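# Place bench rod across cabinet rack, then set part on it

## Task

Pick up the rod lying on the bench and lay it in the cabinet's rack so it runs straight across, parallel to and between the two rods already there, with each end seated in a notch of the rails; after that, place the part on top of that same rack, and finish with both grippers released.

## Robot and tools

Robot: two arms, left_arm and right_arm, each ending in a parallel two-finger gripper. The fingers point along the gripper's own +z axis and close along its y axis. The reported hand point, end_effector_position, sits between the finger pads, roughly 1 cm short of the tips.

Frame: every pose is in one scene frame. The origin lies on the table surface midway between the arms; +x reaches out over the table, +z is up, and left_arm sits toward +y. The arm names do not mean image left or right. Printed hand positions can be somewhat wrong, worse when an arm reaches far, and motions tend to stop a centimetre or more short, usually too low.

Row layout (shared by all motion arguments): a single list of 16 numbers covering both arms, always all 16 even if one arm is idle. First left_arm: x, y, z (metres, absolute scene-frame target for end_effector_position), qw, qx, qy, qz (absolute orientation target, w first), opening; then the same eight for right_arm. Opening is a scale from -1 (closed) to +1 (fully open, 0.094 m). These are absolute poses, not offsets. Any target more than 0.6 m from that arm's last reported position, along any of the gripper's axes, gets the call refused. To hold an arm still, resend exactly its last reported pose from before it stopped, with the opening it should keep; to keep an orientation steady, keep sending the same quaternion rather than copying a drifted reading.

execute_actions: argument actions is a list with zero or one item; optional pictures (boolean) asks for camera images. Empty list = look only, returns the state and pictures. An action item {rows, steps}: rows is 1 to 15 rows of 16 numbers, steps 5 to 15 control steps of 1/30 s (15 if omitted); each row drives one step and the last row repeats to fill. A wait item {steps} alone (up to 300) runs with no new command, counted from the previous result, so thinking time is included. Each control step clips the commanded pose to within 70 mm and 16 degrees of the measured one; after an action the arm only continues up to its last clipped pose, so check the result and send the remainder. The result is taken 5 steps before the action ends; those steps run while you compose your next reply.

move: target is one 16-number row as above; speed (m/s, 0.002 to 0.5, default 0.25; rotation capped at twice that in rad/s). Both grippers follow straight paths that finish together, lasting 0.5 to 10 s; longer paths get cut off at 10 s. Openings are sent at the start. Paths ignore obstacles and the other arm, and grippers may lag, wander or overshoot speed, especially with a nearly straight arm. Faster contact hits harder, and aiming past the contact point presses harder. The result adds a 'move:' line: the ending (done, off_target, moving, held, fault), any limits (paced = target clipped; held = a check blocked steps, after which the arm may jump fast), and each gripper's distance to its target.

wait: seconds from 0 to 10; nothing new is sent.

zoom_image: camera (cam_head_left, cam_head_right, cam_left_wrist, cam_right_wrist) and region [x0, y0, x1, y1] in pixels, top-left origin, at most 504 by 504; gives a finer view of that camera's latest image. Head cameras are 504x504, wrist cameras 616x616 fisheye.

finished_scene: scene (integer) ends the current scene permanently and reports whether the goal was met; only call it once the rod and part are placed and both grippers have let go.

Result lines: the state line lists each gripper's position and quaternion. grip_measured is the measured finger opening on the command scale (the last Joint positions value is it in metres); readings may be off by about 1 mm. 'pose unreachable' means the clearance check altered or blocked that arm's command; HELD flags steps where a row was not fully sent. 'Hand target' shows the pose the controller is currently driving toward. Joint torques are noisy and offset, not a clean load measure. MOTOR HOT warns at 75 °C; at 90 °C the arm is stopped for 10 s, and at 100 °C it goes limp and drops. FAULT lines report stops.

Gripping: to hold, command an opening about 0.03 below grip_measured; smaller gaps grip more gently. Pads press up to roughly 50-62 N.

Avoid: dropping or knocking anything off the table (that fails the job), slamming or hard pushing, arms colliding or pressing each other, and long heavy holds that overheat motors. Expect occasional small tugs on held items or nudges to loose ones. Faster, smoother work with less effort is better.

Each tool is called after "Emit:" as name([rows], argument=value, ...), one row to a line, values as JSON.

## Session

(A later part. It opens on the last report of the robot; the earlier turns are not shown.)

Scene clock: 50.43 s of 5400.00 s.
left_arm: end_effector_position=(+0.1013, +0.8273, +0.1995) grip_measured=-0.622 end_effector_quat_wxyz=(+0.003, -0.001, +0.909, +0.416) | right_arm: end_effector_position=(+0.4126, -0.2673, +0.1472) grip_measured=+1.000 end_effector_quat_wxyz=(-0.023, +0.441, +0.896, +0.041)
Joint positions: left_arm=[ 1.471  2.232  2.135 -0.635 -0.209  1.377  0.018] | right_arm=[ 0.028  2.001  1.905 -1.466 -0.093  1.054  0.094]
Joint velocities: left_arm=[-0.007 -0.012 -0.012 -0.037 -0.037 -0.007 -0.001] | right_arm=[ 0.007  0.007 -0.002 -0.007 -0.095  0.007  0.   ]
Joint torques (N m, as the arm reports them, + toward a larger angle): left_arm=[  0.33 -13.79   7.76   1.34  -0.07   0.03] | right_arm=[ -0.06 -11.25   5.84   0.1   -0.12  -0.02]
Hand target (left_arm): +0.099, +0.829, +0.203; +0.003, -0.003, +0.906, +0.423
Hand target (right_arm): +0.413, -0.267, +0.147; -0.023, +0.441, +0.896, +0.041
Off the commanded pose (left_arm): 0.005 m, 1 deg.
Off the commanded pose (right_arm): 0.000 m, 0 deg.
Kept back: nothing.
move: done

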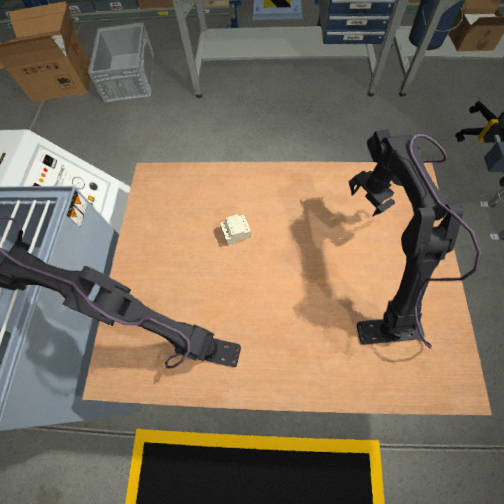

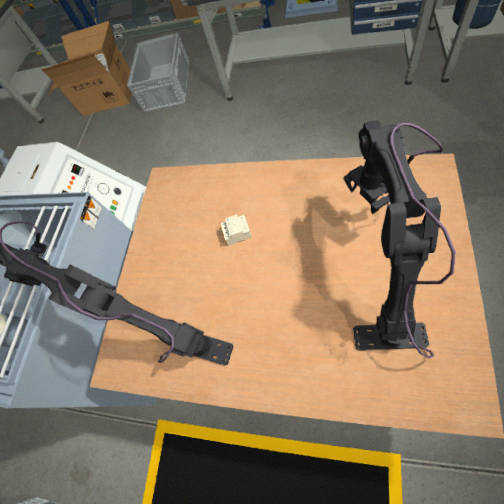

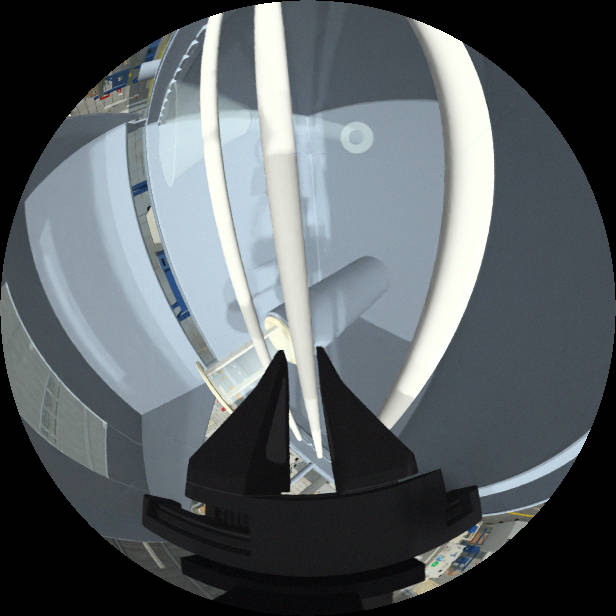

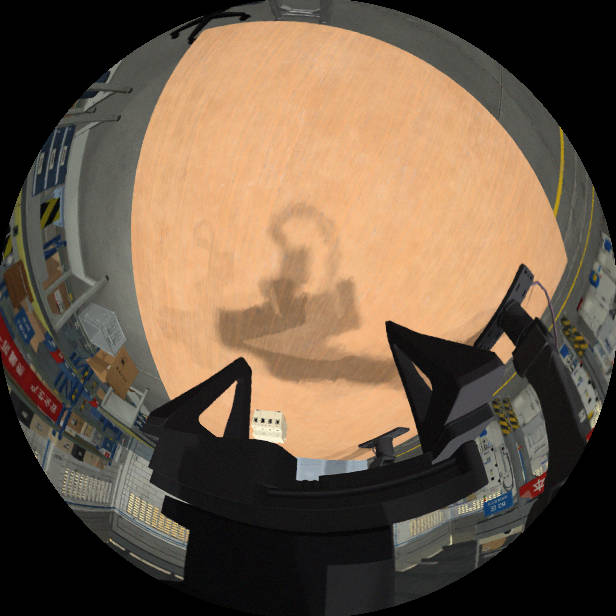

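Emit:
move(target=[0.099,0.838,0.200,0.003,-0.003,0.906,0.423,-0.62, 0.4126,-0.2673,0.1472,-0.023,0.441,0.896,0.041,1], speed=0.006)

Emit:
zoom_image(camera="cam_head_left", region=[0, 180, 70, 250])

Emit:
zoom_image(camera="cam_left_wrist", region=[270, 410, 350, 490])

Scene clock: 52.70 s of 5400.00 s.
left_arm: end_effector_position=(+0.1030, +0.8331, +0.1934) grip_measured=-0.622 end_effector_quat_wxyz=(+0.003, -0.000, +0.910, +0.416) | right_arm: end_effector_position=(+0.4126, -0.2673, +0.1472) grip_measured=+1.000 end_effector_quat_wxyz=(-0.023, +0.441, +0.896, +0.041)
Joint positions: left_arm=[ 1.471  2.261  2.159 -0.631 -0.209  1.379  0.018] | right_arm=[ 0.028  2.001  1.905 -1.466 -0.093  1.054  0.094]
Joint velocities: left_arm=[-0.012  0.007 -0.007 -0.007 -0.022 -0.051 -0.002] | right_arm=[-0.007  0.012  0.012  0.037  0.037  0.022  0.   ]
Joint torques (N m, as the arm reports them, + toward a larger angle): left_arm=[  0.71 -12.81  10.89   1.22  -0.04   0.05] | right_arm=[ -0.1  -11.36   5.76   0.09  -0.14  -0.03]
Hand target (left_arm): +0.099, +0.838, +0.200; +0.003, -0.003, +0.906, +0.423
Hand target (right_arm): +0.413, -0.267, +0.147; -0.023, +0.441, +0.896, +0.041
Off the commanded pose (left_arm): 0.009 m, 1 deg.
Off the commanded pose (right_arm): 0.000 m, 0 deg.
Kept back: nothing.
move: done

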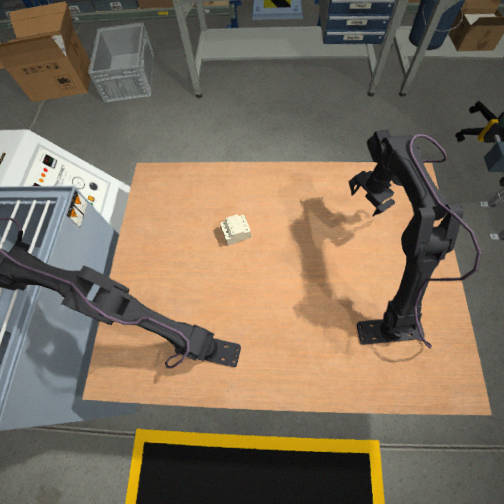

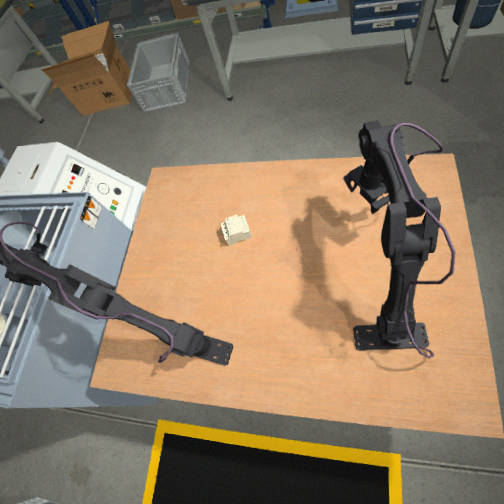

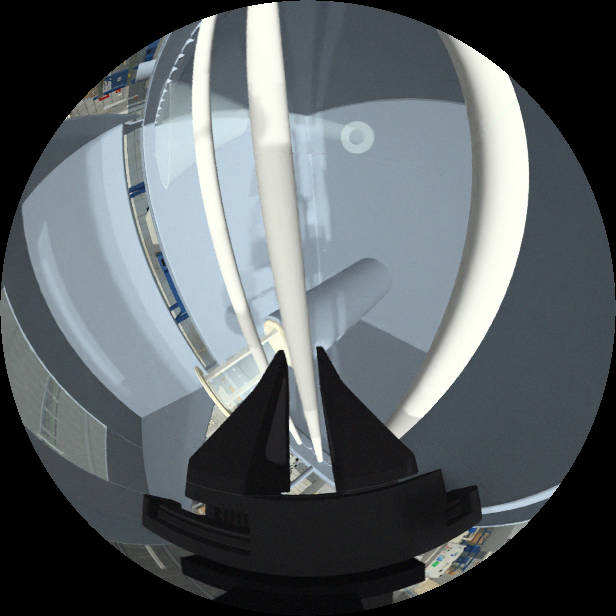

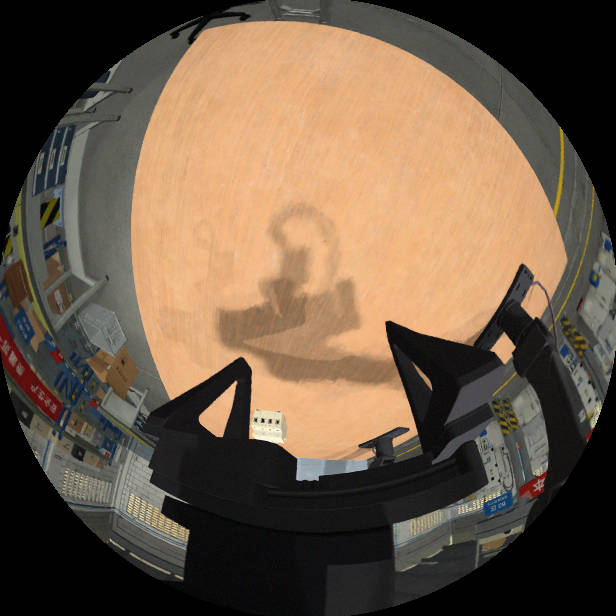

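Region (0, 180, 70, 250) of cam_head_left's 504x504 image, scaled by 7.200, with more detail than that image has.

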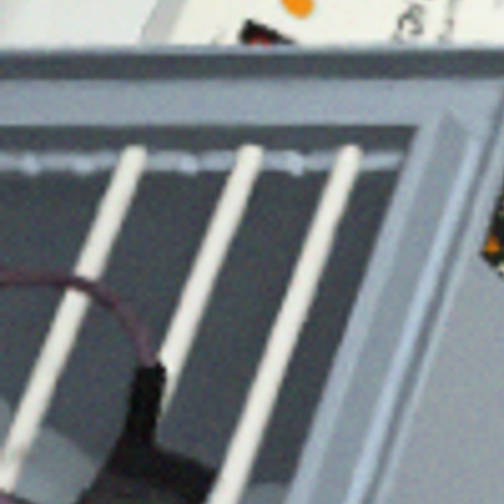

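Region (270, 410, 350, 490) of cam_left_wrist's 616x616 image, scaled by 6.300, with more detail than that image has.

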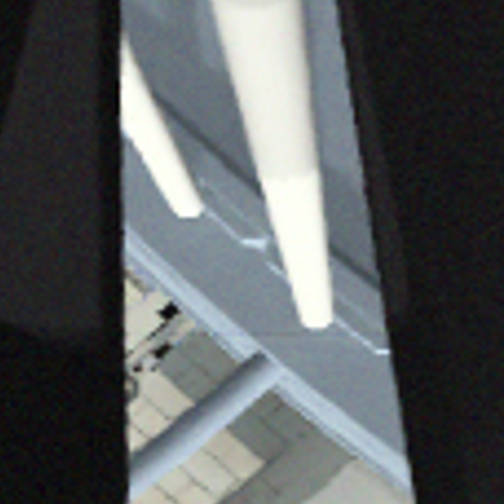

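Emit:
move(target=[0.099,0.840,0.208,0.003,-0.003,0.906,0.423,-0.62, 0.4126,-0.2673,0.1472,-0.023,0.441,0.896,0.041,1], speed=0.008)

Emit:
zoom_image(camera="cam_head_left", region=[0, 180, 70, 250])

Emit:
zoom_image(camera="cam_left_wrist", region=[270, 410, 350, 490])

Scene clock: 55.23 s of 5400.00 s.
left_arm: end_effector_position=(+0.1035, +0.8349, +0.1991) grip_measured=-0.622 end_effector_quat_wxyz=(+0.002, +0.000, +0.910, +0.414) | right_arm: end_effector_position=(+0.4126, -0.2673, +0.1472) grip_measured=+1.000 end_effector_quat_wxyz=(-0.023, +0.441, +0.896, +0.041)
Joint positions: left_arm=[ 1.471  2.281  2.219 -0.674 -0.209  1.38   0.018] | right_arm=[ 0.028  2.001  1.905 -1.466 -0.093  1.054  0.094]
Joint velocities: left_arm=[-0.007  0.002  0.012 -0.037 -0.066  0.066  0.001] | right_arm=[-0.007 -0.002  0.002 -0.051  0.022 -0.022  0.   ]
Joint torques (N m, as the arm reports them, + toward a larger angle): left_arm=[  0.76 -13.14  11.04   1.2   -0.04   0.04] | right_arm=[ -0.21 -11.22   5.82   0.16  -0.1    0.01]
Hand target (left_arm): +0.099, +0.839, +0.208; +0.003, -0.003, +0.906, +0.423
Hand target (right_arm): +0.413, -0.267, +0.147; -0.023, +0.441, +0.896, +0.041
Off the commanded pose (left_arm): 0.011 m, 1 deg.
Off the commanded pose (right_arm): 0.000 m, 0 deg.
Kept back: nothing.
move: off_target (left_arm)

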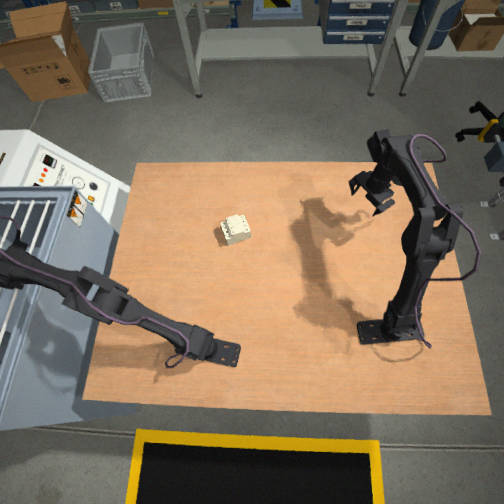

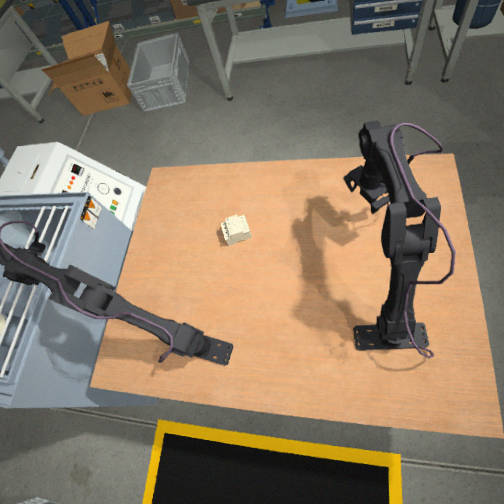

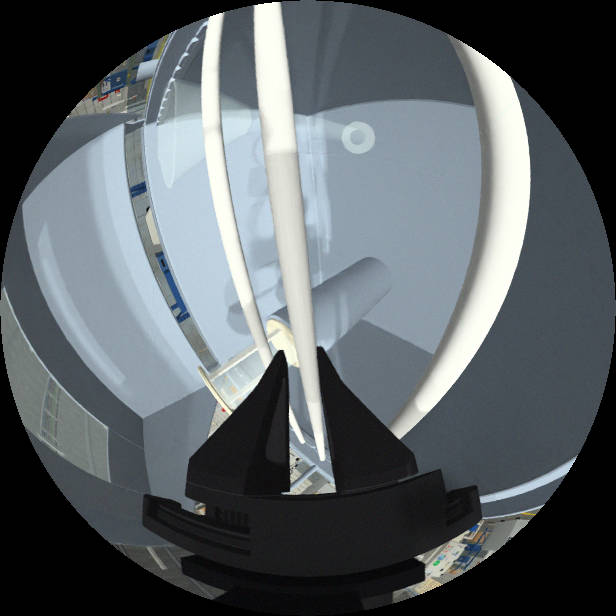

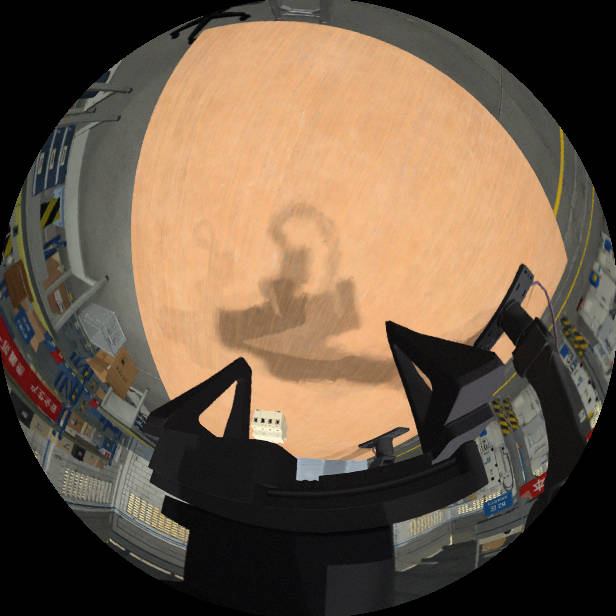

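Region (0, 180, 70, 250) of cam_head_left's 504x504 image, scaled by 7.200, with more detail than that image has.

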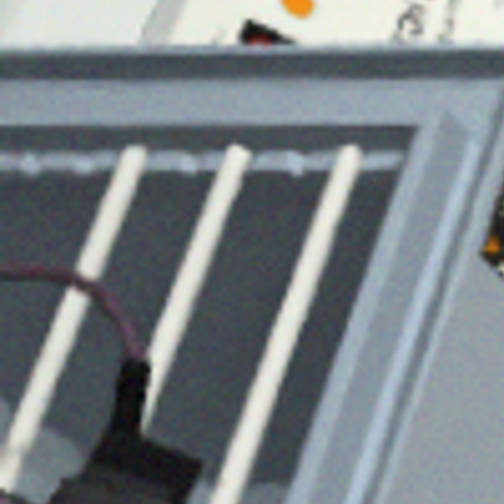

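Region (270, 410, 350, 490) of cam_left_wrist's 616x616 image, scaled by 6.300, with more detail than that image has.

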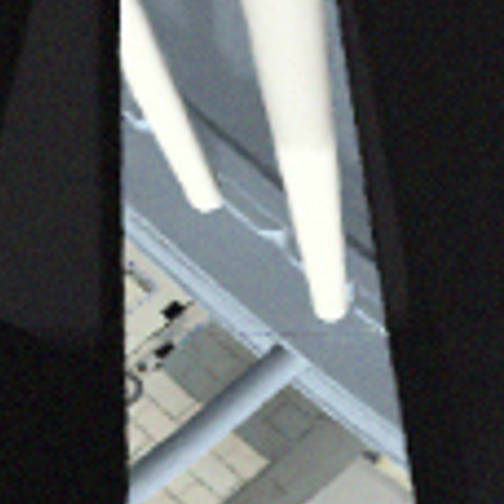

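Open a bit more, then retreat along the fingers.

Emit:
move(target=[0.099,0.840,0.208,0.003,-0.003,0.906,0.423,-0.48, 0.4126,-0.2673,0.1472,-0.023,0.441,0.896,0.041,1], speed=0.02)

Emit:
move(target=[0.10,0.79,0.255,0,0,0.906,0.423,-0.48, 0.4126,-0.2673,0.1472,-0.023,0.441,0.896,0.041,1], speed=0.04)

Emit:
move(target=[0.12,0.72,0.33,0,0,0.92,0.39,1, 0.4126,-0.2673,0.1472,-0.023,0.441,0.896,0.041,1], speed=0.15)

Emit:
zoom_image(camera="cam_left_wrist", region=[200, 10, 400, 150])

Emit:
zoom_image(camera="cam_left_wrist", region=[260, 330, 390, 440])

Emit:
zoom_image(camera="cam_head_left", region=[195, 190, 275, 270])

Scene clock: 56.37 s of 5400.00 s.
left_arm: end_effector_position=(+0.1035, +0.8349, +0.1987) grip_measured=-0.482 end_effector_quat_wxyz=(+0.002, +0.000, +0.910, +0.414) | right_arm: end_effector_position=(+0.4126, -0.2673, +0.1472) grip_measured=+1.000 end_effector_quat_wxyz=(-0.023, +0.441, +0.896, +0.041)
Joint positions: left_arm=[ 1.471  2.282  2.219 -0.675 -0.209  1.38   0.024] | right_arm=[ 0.028  2.001  1.905 -1.466 -0.093  1.054  0.094]
Joint velocities: left_arm=[-0.002  0.012 -0.017  0.022 -0.007  0.007  0.001] | right_arm=[-0.027 -0.002  0.017 -0.022  0.051 -0.007  0.   ]
Joint torques (N m, as the arm reports them, + toward a larger angle): left_arm=[  0.75 -13.17  11.16   1.21  -0.05   0.05] | right_arm=[ -0.04 -11.46   5.9    0.15  -0.1   -0.02]
Hand target (left_arm): +0.099, +0.840, +0.208; +0.003, -0.003, +0.906, +0.423
Hand target (right_arm): +0.413, -0.267, +0.147; -0.023, +0.441, +0.896, +0.041
Off the commanded pose (left_arm): 0.012 m, 1 deg.
Off the commanded pose (right_arm): 0.000 m, 0 deg.
Kept back: nothing.
move: off_target (left_arm)

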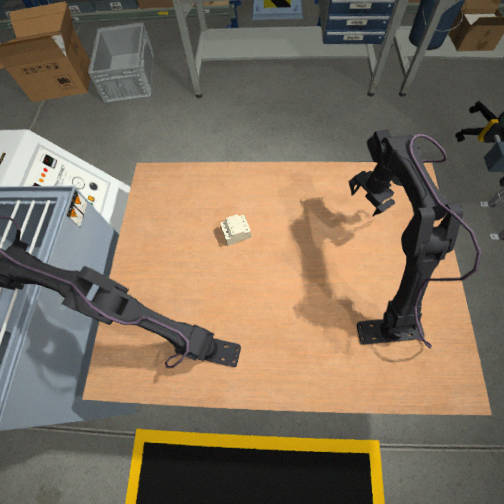

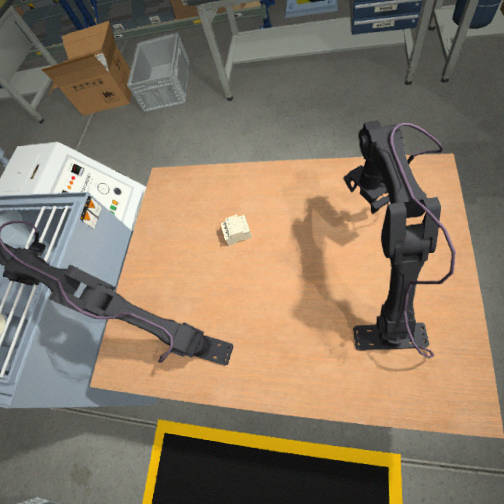

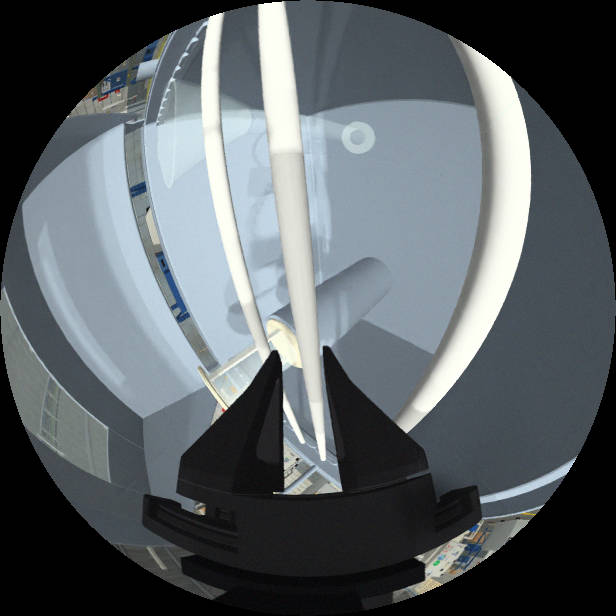

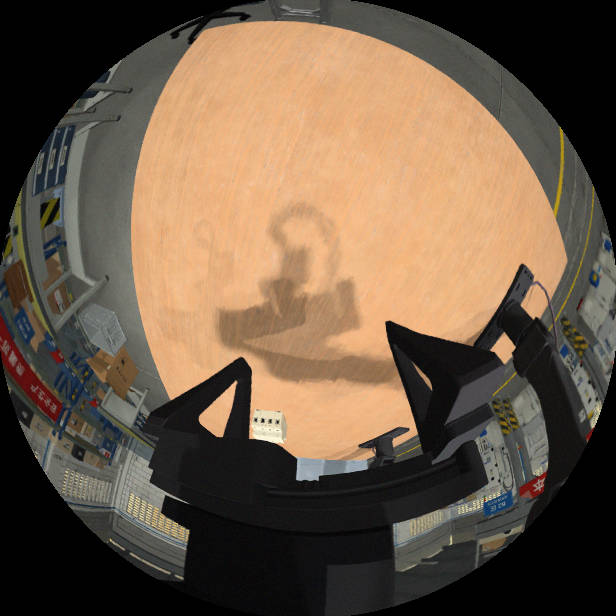

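Scene clock: 58.50 s of 5400.00 s.
left_arm: end_effector_position=(+0.0967, +0.7985, +0.2493) grip_measured=-0.482 end_effector_quat_wxyz=(-0.002, +0.000, +0.905, +0.426) | right_arm: end_effector_position=(+0.4126, -0.2673, +0.1472) grip_measured=+1.000 end_effector_quat_wxyz=(-0.023, +0.441, +0.896, +0.041)
Joint positions: left_arm=[ 1.459  2.112  2.127 -0.729 -0.23   1.38   0.024] | right_arm=[ 0.028  2.001  1.905 -1.466 -0.093  1.054  0.094]
Joint velocities: left_arm=[ 0.002 -0.007  0.007 -0.022 -0.051  0.007  0.001] | right_arm=[ 0.002  0.007  0.002 -0.051 -0.095 -0.037  0.   ]
Joint torques (N m, as the arm reports them, + toward a larger angle): left_arm=[ -0.77 -14.15   7.45   1.11  -0.11  -0.1 ] | right_arm=[ -0.2  -11.24   5.96   0.09  -0.09  -0.01]
Hand target (left_arm): +0.100, +0.790, +0.254; -0.000, -0.000, +0.906, +0.423
Hand target (right_arm): +0.413, -0.267, +0.147; -0.023, +0.441, +0.896, +0.041
Off the commanded pose (left_arm): 0.011 m, 0 deg.
Off the commanded pose (right_arm): 0.000 m, 0 deg.
Kept back: nothing.
move: off_target (left_arm)

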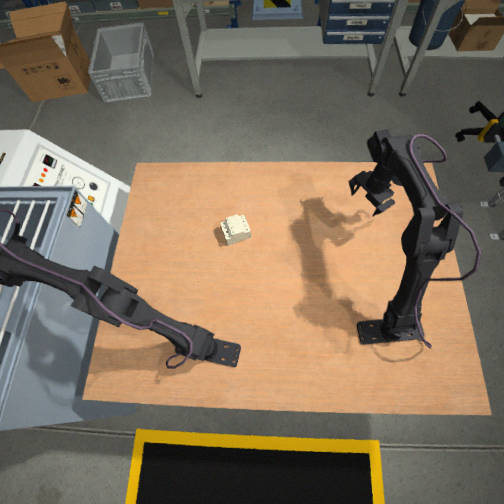

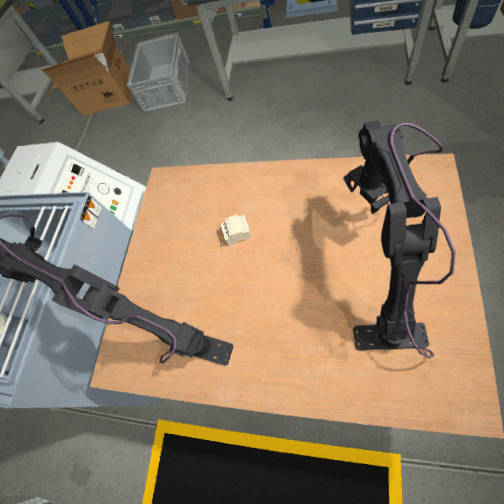

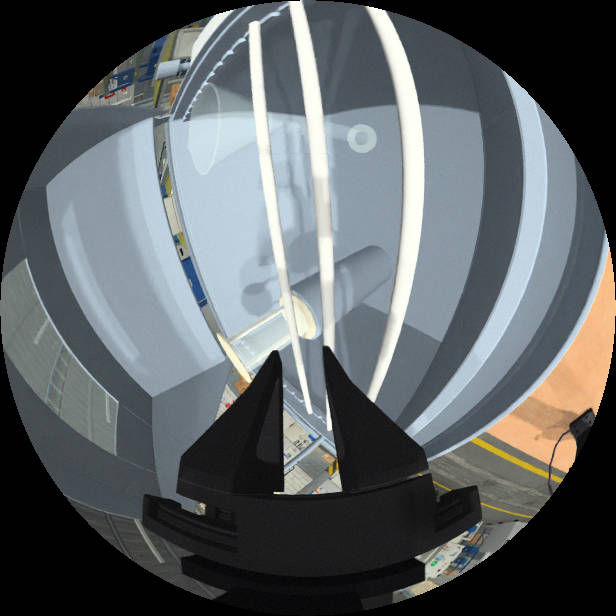

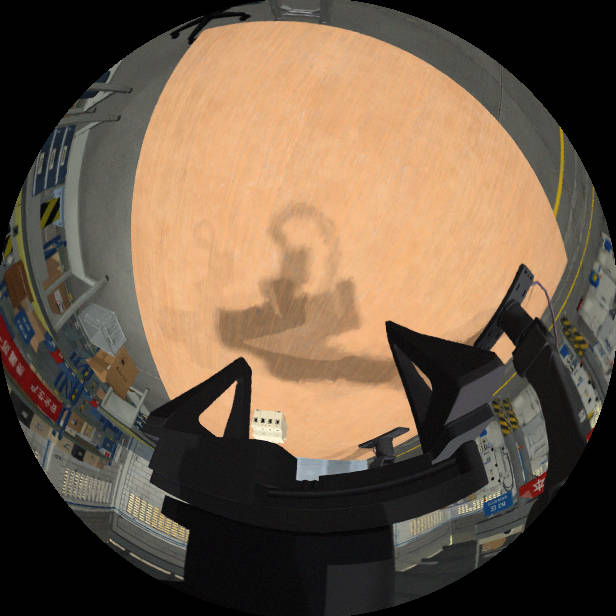

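Scene clock: 60.00 s of 5400.00 s.
left_arm: end_effector_position=(+0.1176, +0.7204, +0.3315) grip_measured=+1.000 end_effector_quat_wxyz=(+0.002, +0.004, +0.918, +0.396) | right_arm: end_effector_position=(+0.4126, -0.2673, +0.1472) grip_measured=+1.000 end_effector_quat_wxyz=(-0.023, +0.441, +0.896, +0.041)
Joint positions: left_arm=[ 1.359  2.054  2.46  -1.201 -0.279  1.297  0.094] | right_arm=[ 0.028  2.001  1.905 -1.466 -0.093  1.054  0.094]
Joint velocities: left_arm=[ 0.007  0.002  0.002 -0.007  0.022 -0.037  0.   ] | right_arm=[-0.017 -0.007  0.017  0.022 -0.037  0.007  0.   ]
Joint torques (N m, as the arm reports them, + toward a larger angle): left_arm=[-0.53 -9.23  9.26  1.01 -0.15 -0.12] | right_arm=[ -0.06 -11.33   5.96   0.13  -0.1   -0.02]
Hand target (left_arm): +0.121, +0.719, +0.329; +0.001, +0.000, +0.921, +0.391
Hand target (right_arm): +0.413, -0.267, +0.147; -0.023, +0.441, +0.896, +0.041
Off the commanded pose (left_arm): 0.003 m, 1 deg.
Off the commanded pose (right_arm): 0.000 m, 0 deg.
Kept back: nothing.
move: done

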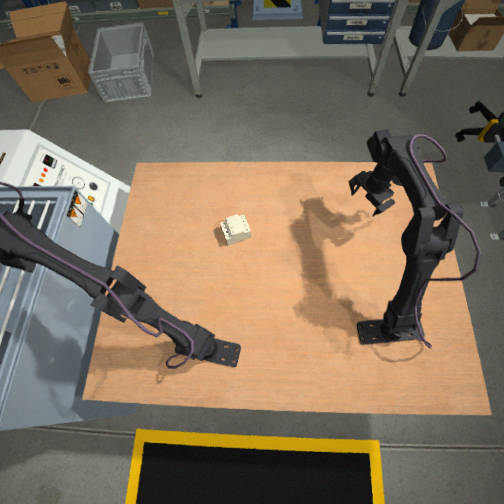

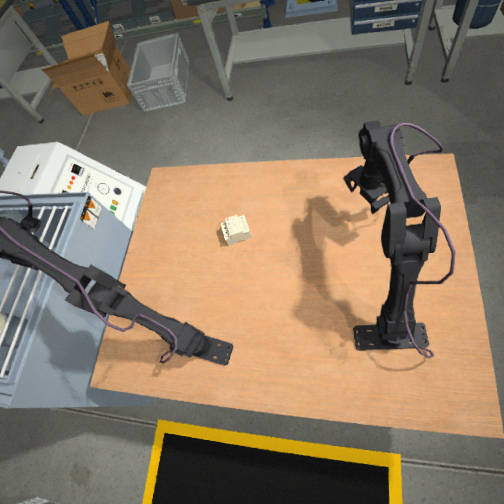

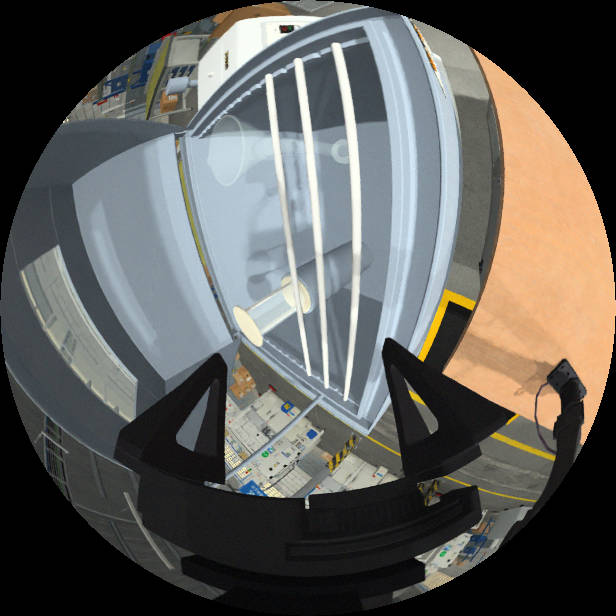

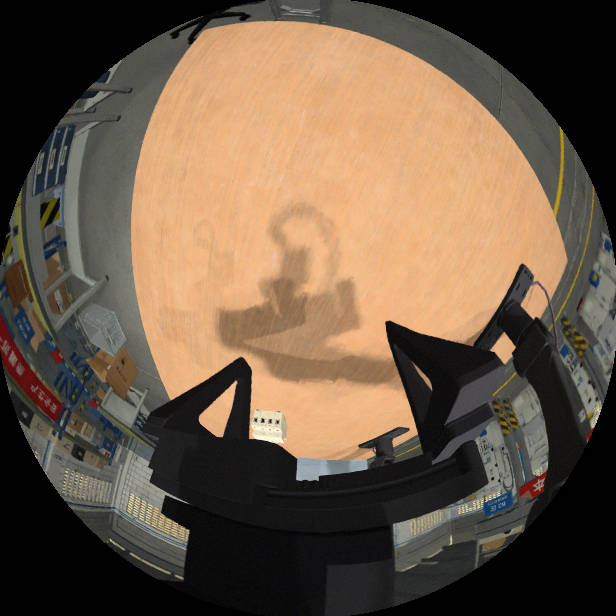

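Region (200, 10, 400, 150) of cam_left_wrist's 616x616 image, scaled by 2.520, with more detail than that image has; it fills the top 353 rows of this view, and the rest is white.

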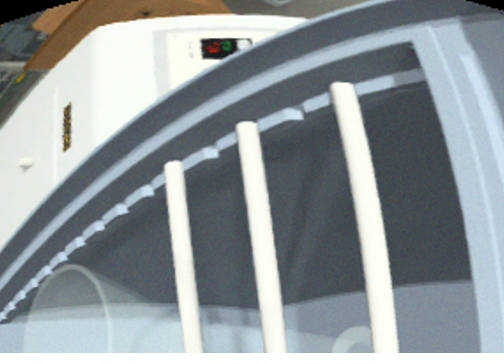

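Region (260, 330, 390, 440) of cam_left_wrist's 616x616 image, scaled by 3.877, with more detail than that image has; it fills the top 426 rows of this view, and the rest is white.

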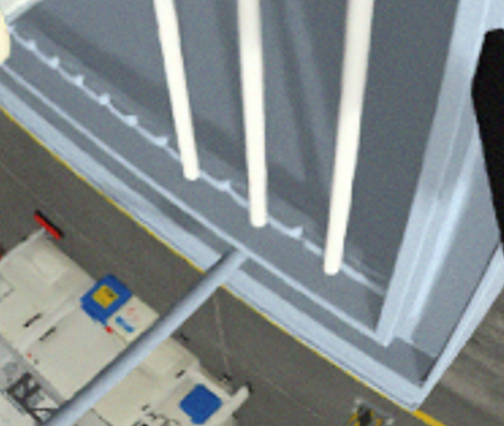

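Region (195, 190, 275, 270) of cam_head_left's 504x504 image, scaled by 6.300, with more detail than that image has.

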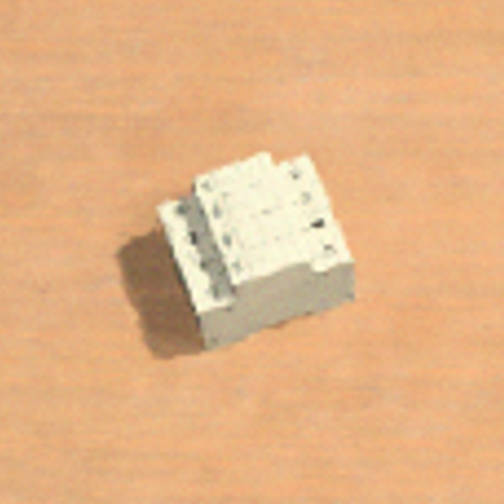

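Emit:
move(target=[0.3,0.5,0.28,0.35,0.1,0.93,0,1, 0.4126,-0.2673,0.1472,-0.023,0.441,0.896,0.041,1])

Emit:
move(target=[0.335,0.29,0.13,0.333,0.524,0.749,-0.234,1, 0.4126,-0.2673,0.1472,-0.023,0.441,0.896,0.041,1])

Scene clock: 63.33 s of 5400.00 s.
left_arm: end_effector_position=(+0.2986, +0.5097, +0.2704) grip_measured=+1.000 end_effector_quat_wxyz=(+0.341, +0.096, +0.935, +0.002) | right_arm: end_effector_position=(+0.4126, -0.2673, +0.1472) grip_measured=+1.000 end_effector_quat_wxyz=(-0.023, +0.441, +0.896, +0.041)
Joint positions: left_arm=[ 1.11   1.912  2.098 -1.346  0.579  1.007  0.094] | right_arm=[ 0.028  2.001  1.905 -1.466 -0.093  1.054  0.094]
Joint velocities: left_arm=[ 0.012 -0.002 -0.012 -0.037 -0.022  0.022  0.   ] | right_arm=[-0.007  0.012 -0.002 -0.037 -0.022 -0.022  0.   ]
Joint torques (N m, as the arm reports them, + toward a larger angle): left_arm=[ -0.56 -11.63   6.4    0.8    0.47  -0.11] | right_arm=[ -0.01 -11.2    6.01   0.18  -0.05   0.01]
Hand target (left_arm): +0.302, +0.503, +0.280; +0.357, +0.101, +0.929, +0.004
Hand target (right_arm): +0.413, -0.267, +0.147; -0.023, +0.441, +0.896, +0.041
Off the commanded pose (left_arm): 0.014 m, 1 deg.
Off the commanded pose (right_arm): 0.000 m, 0 deg.
Kept back: nothing.
move: off_target (left_arm)

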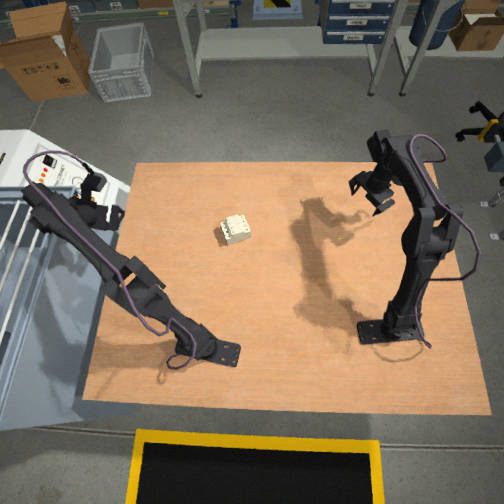

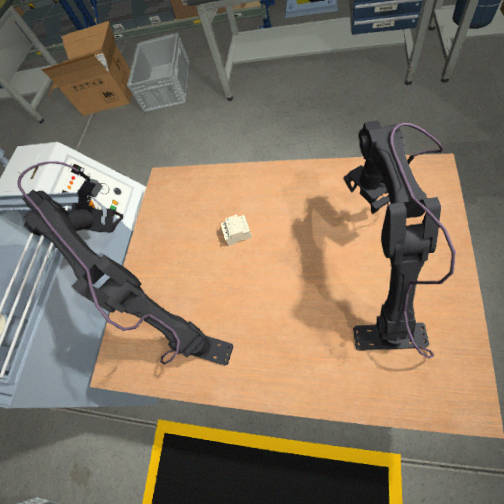

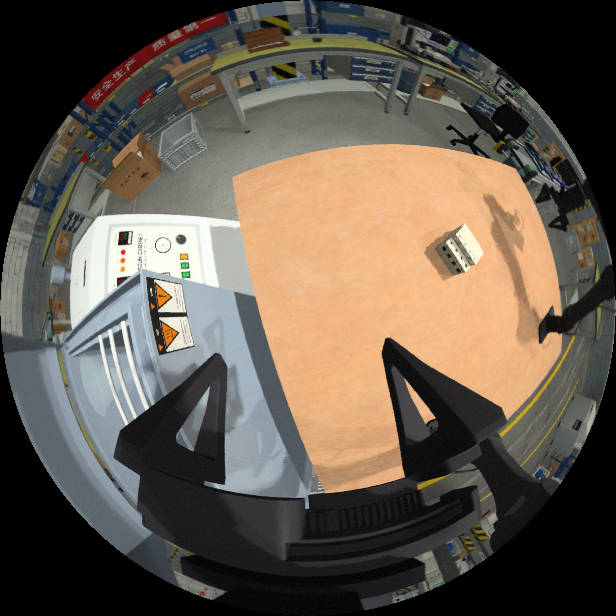

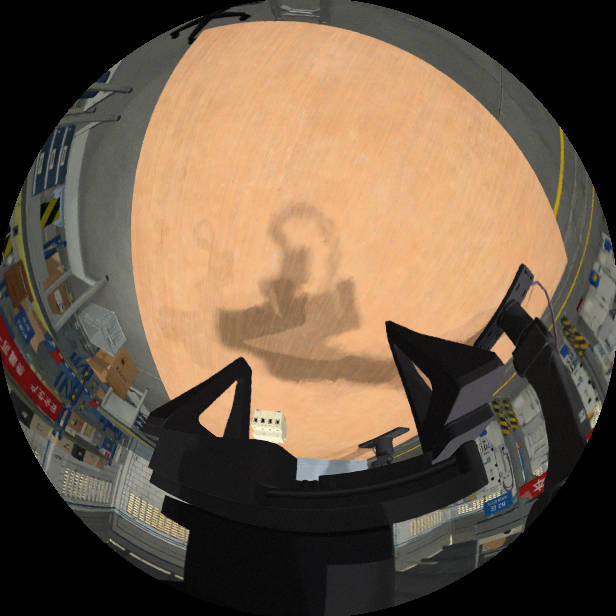

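Scene clock: 65.97 s of 5400.00 s.
left_arm: end_effector_position=(+0.3417, +0.2997, +0.1283) grip_measured=+1.000 end_effector_quat_wxyz=(+0.335, +0.523, +0.753, -0.217) | right_arm: end_effector_position=(+0.4126, -0.2673, +0.1472) grip_measured=+1.000 end_effector_quat_wxyz=(-0.023, +0.441, +0.896, +0.041)
Joint positions: left_arm=[ 0.715  2.043  1.665 -1.342  0.81   1.809  0.094] | right_arm=[ 0.028  2.001  1.905 -1.466 -0.093  1.054  0.094]
Joint velocities: left_arm=[-0.002 -0.012  0.002  0.037  0.007  0.007  0.   ] | right_arm=[ 0.002 -0.002 -0.012 -0.051 -0.007  0.022  0.   ]
Joint torques (N m, as the arm reports them, + toward a larger angle): left_arm=[-0.35 -9.9   6.47 -0.3   0.64  0.08] | right_arm=[ -0.51 -10.87   6.08   0.1   -0.11  -0.05]
Hand target (left_arm): +0.339, +0.292, +0.130; +0.340, +0.520, +0.748, -0.234
Hand target (right_arm): +0.413, -0.267, +0.147; -0.023, +0.441, +0.896, +0.041
Off the commanded pose (left_arm): 0.012 m, 2 deg.
Off the commanded pose (right_arm): 0.000 m, 0 deg.
Kept back: nothing.
move: off_target (left_arm)

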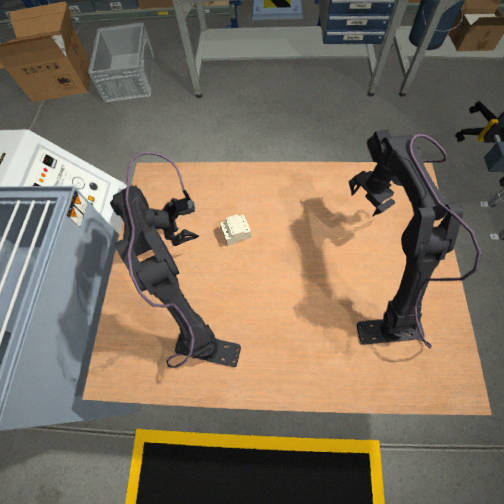

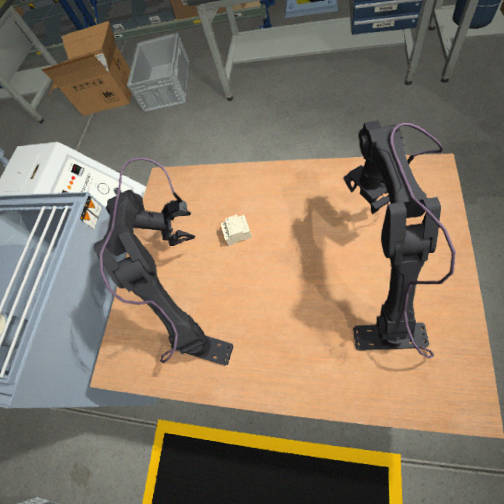

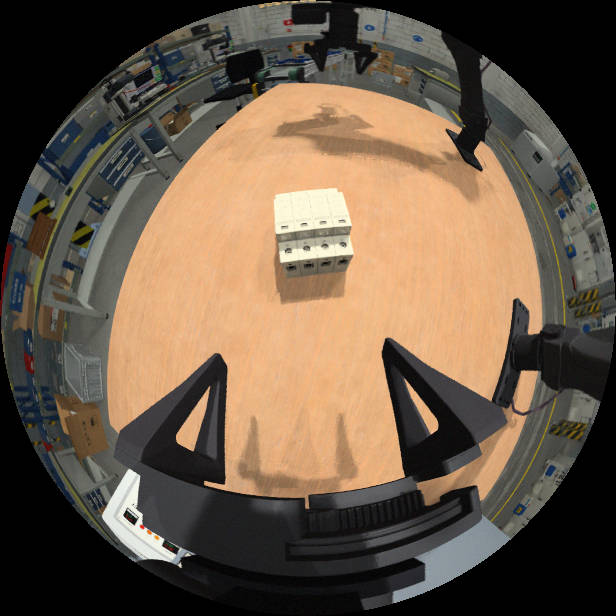

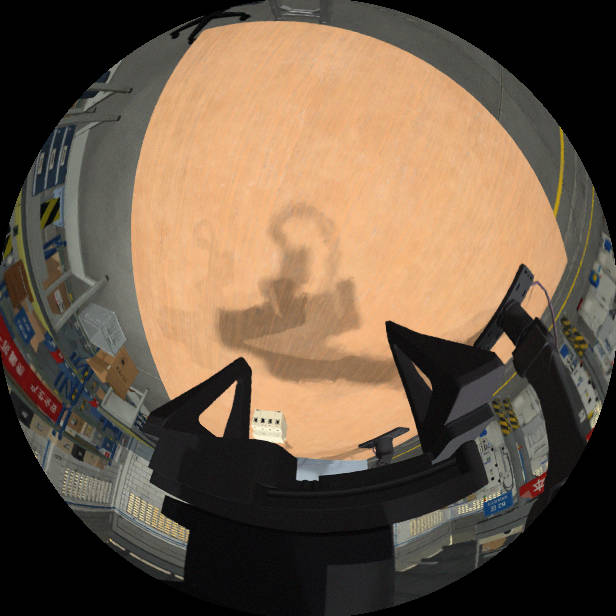

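Emit:
move(target=[0.340,0.243,0.085,0.333,0.524,0.749,-0.234,1, 0.4126,-0.2673,0.1472,-0.023,0.441,0.896,0.041,1], speed=0.1)

Scene clock: 67.50 s of 5400.00 s.
left_arm: end_effector_position=(+0.3387, +0.2484, +0.0747) grip_measured=+1.000 end_effector_quat_wxyz=(+0.317, +0.523, +0.754, -0.238) | right_arm: end_effector_position=(+0.4126, -0.2673, +0.1472) grip_measured=+1.000 end_effector_quat_wxyz=(-0.023, +0.441, +0.896, +0.041)
Joint positions: left_arm=[ 0.591  2.015  1.408 -1.056  0.812  1.66   0.094] | right_arm=[ 0.028  2.001  1.905 -1.466 -0.093  1.054  0.094]
Joint velocities: left_arm=[-0.012  0.012 -0.007  0.007  0.007 -0.022  0.   ] | right_arm=[-0.007 -0.007 -0.002  0.037 -0.022  0.037  0.   ]
Joint torques (N m, as the arm reports them, + toward a larger angle): left_arm=[ -0.41 -12.35   5.53   0.05   0.64  -0.08] | right_arm=[ -0.06 -11.28   5.86   0.13  -0.06   0.01]
Hand target (left_arm): +0.341, +0.243, +0.085; +0.333, +0.524, +0.748, -0.235
Hand target (right_arm): +0.413, -0.267, +0.147; -0.023, +0.441, +0.896, +0.041
Off the commanded pose (left_arm): 0.012 m, 2 deg.
Off the commanded pose (right_arm): 0.000 m, 0 deg.
Kept back: nothing.
move: off_target (left_arm)

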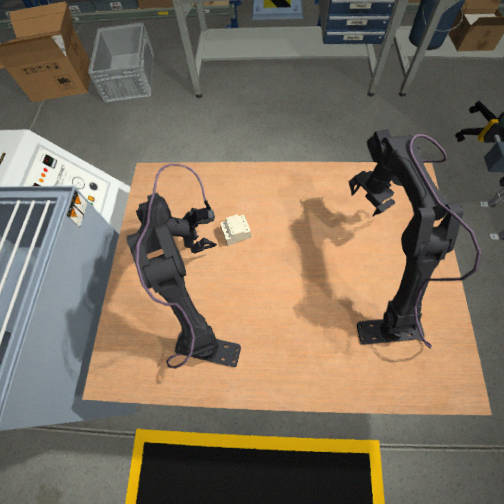

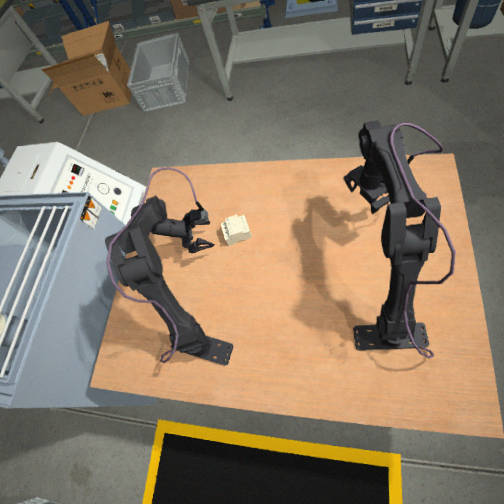

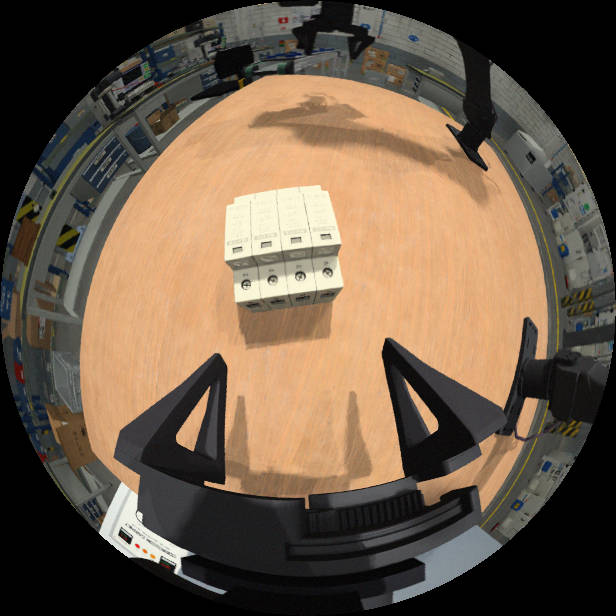

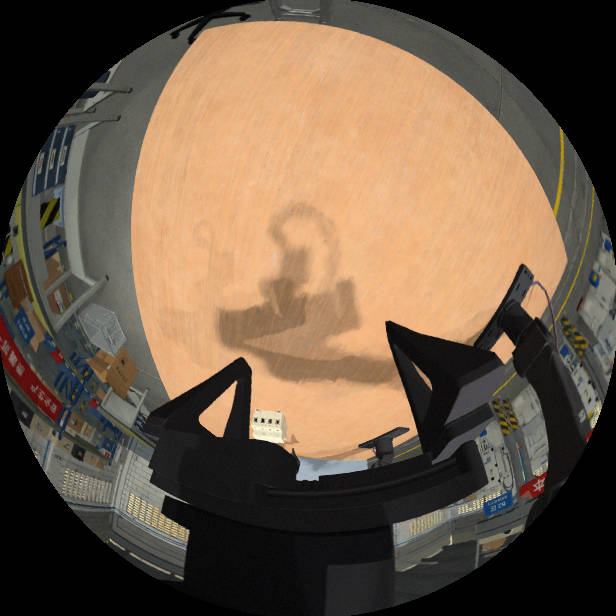

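Emit:
move(target=[0.362,0.194,0.055,0.333,0.524,0.749,-0.234,1, 0.4126,-0.2673,0.1472,-0.023,0.441,0.896,0.041,1], speed=0.05)

Scene clock: 69.47 s of 5400.00 s.
left_arm: end_effector_position=(+0.3626, +0.2012, +0.0519) grip_measured=+1.000 end_effector_quat_wxyz=(+0.323, +0.526, +0.753, -0.227) | right_arm: end_effector_position=(+0.4126, -0.2673, +0.1472) grip_measured=+1.000 end_effector_quat_wxyz=(-0.023, +0.441, +0.896, +0.041)
Joint positions: left_arm=[ 0.445  2.015  1.312 -0.776  0.808  1.441  0.094] | right_arm=[ 0.028  2.001  1.905 -1.466 -0.093  1.054  0.094]
Joint velocities: left_arm=[-0.012 -0.007 -0.022 -0.037 -0.007 -0.007  0.   ] | right_arm=[-0.037  0.012 -0.002 -0.007 -0.037 -0.037  0.   ]
Joint torques (N m, as the arm reports them, + toward a larger angle): left_arm=[ -0.57 -10.53   5.66   0.34   0.63  -0.09] | right_arm=[  0.   -11.22   5.87   0.14  -0.14  -0.02]
Hand target (left_arm): +0.363, +0.194, +0.055; +0.332, +0.524, +0.748, -0.235
Hand target (right_arm): +0.413, -0.267, +0.147; -0.023, +0.441, +0.896, +0.041
Off the commanded pose (left_arm): 0.008 m, 1 deg.
Off the commanded pose (right_arm): 0.000 m, 0 deg.
Kept back: nothing.
move: done

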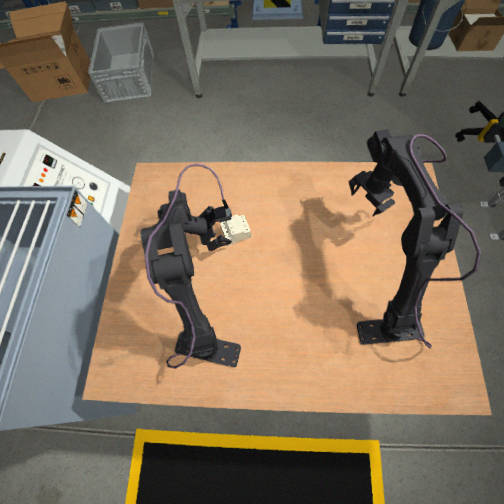

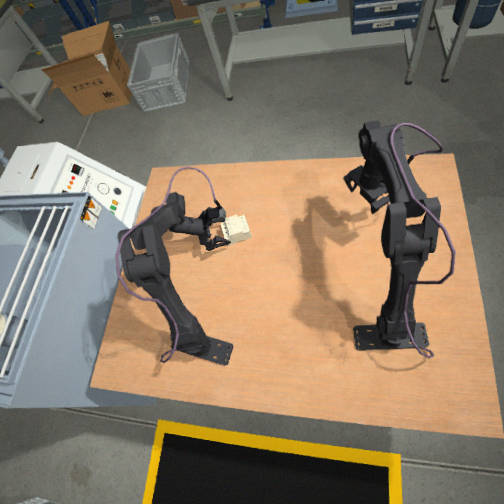

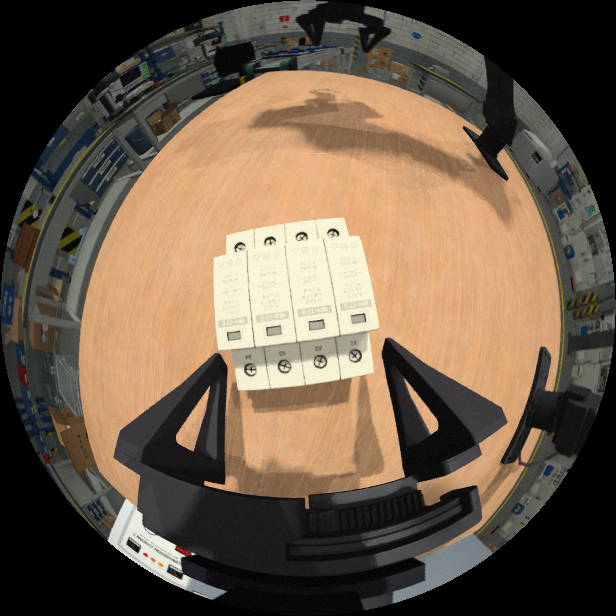

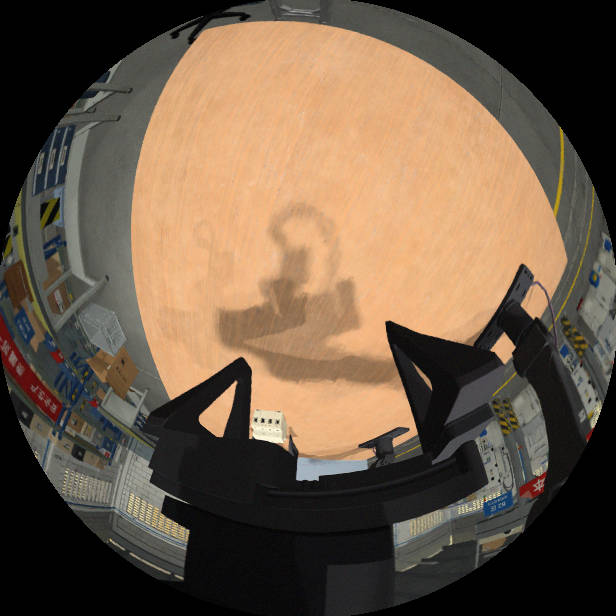

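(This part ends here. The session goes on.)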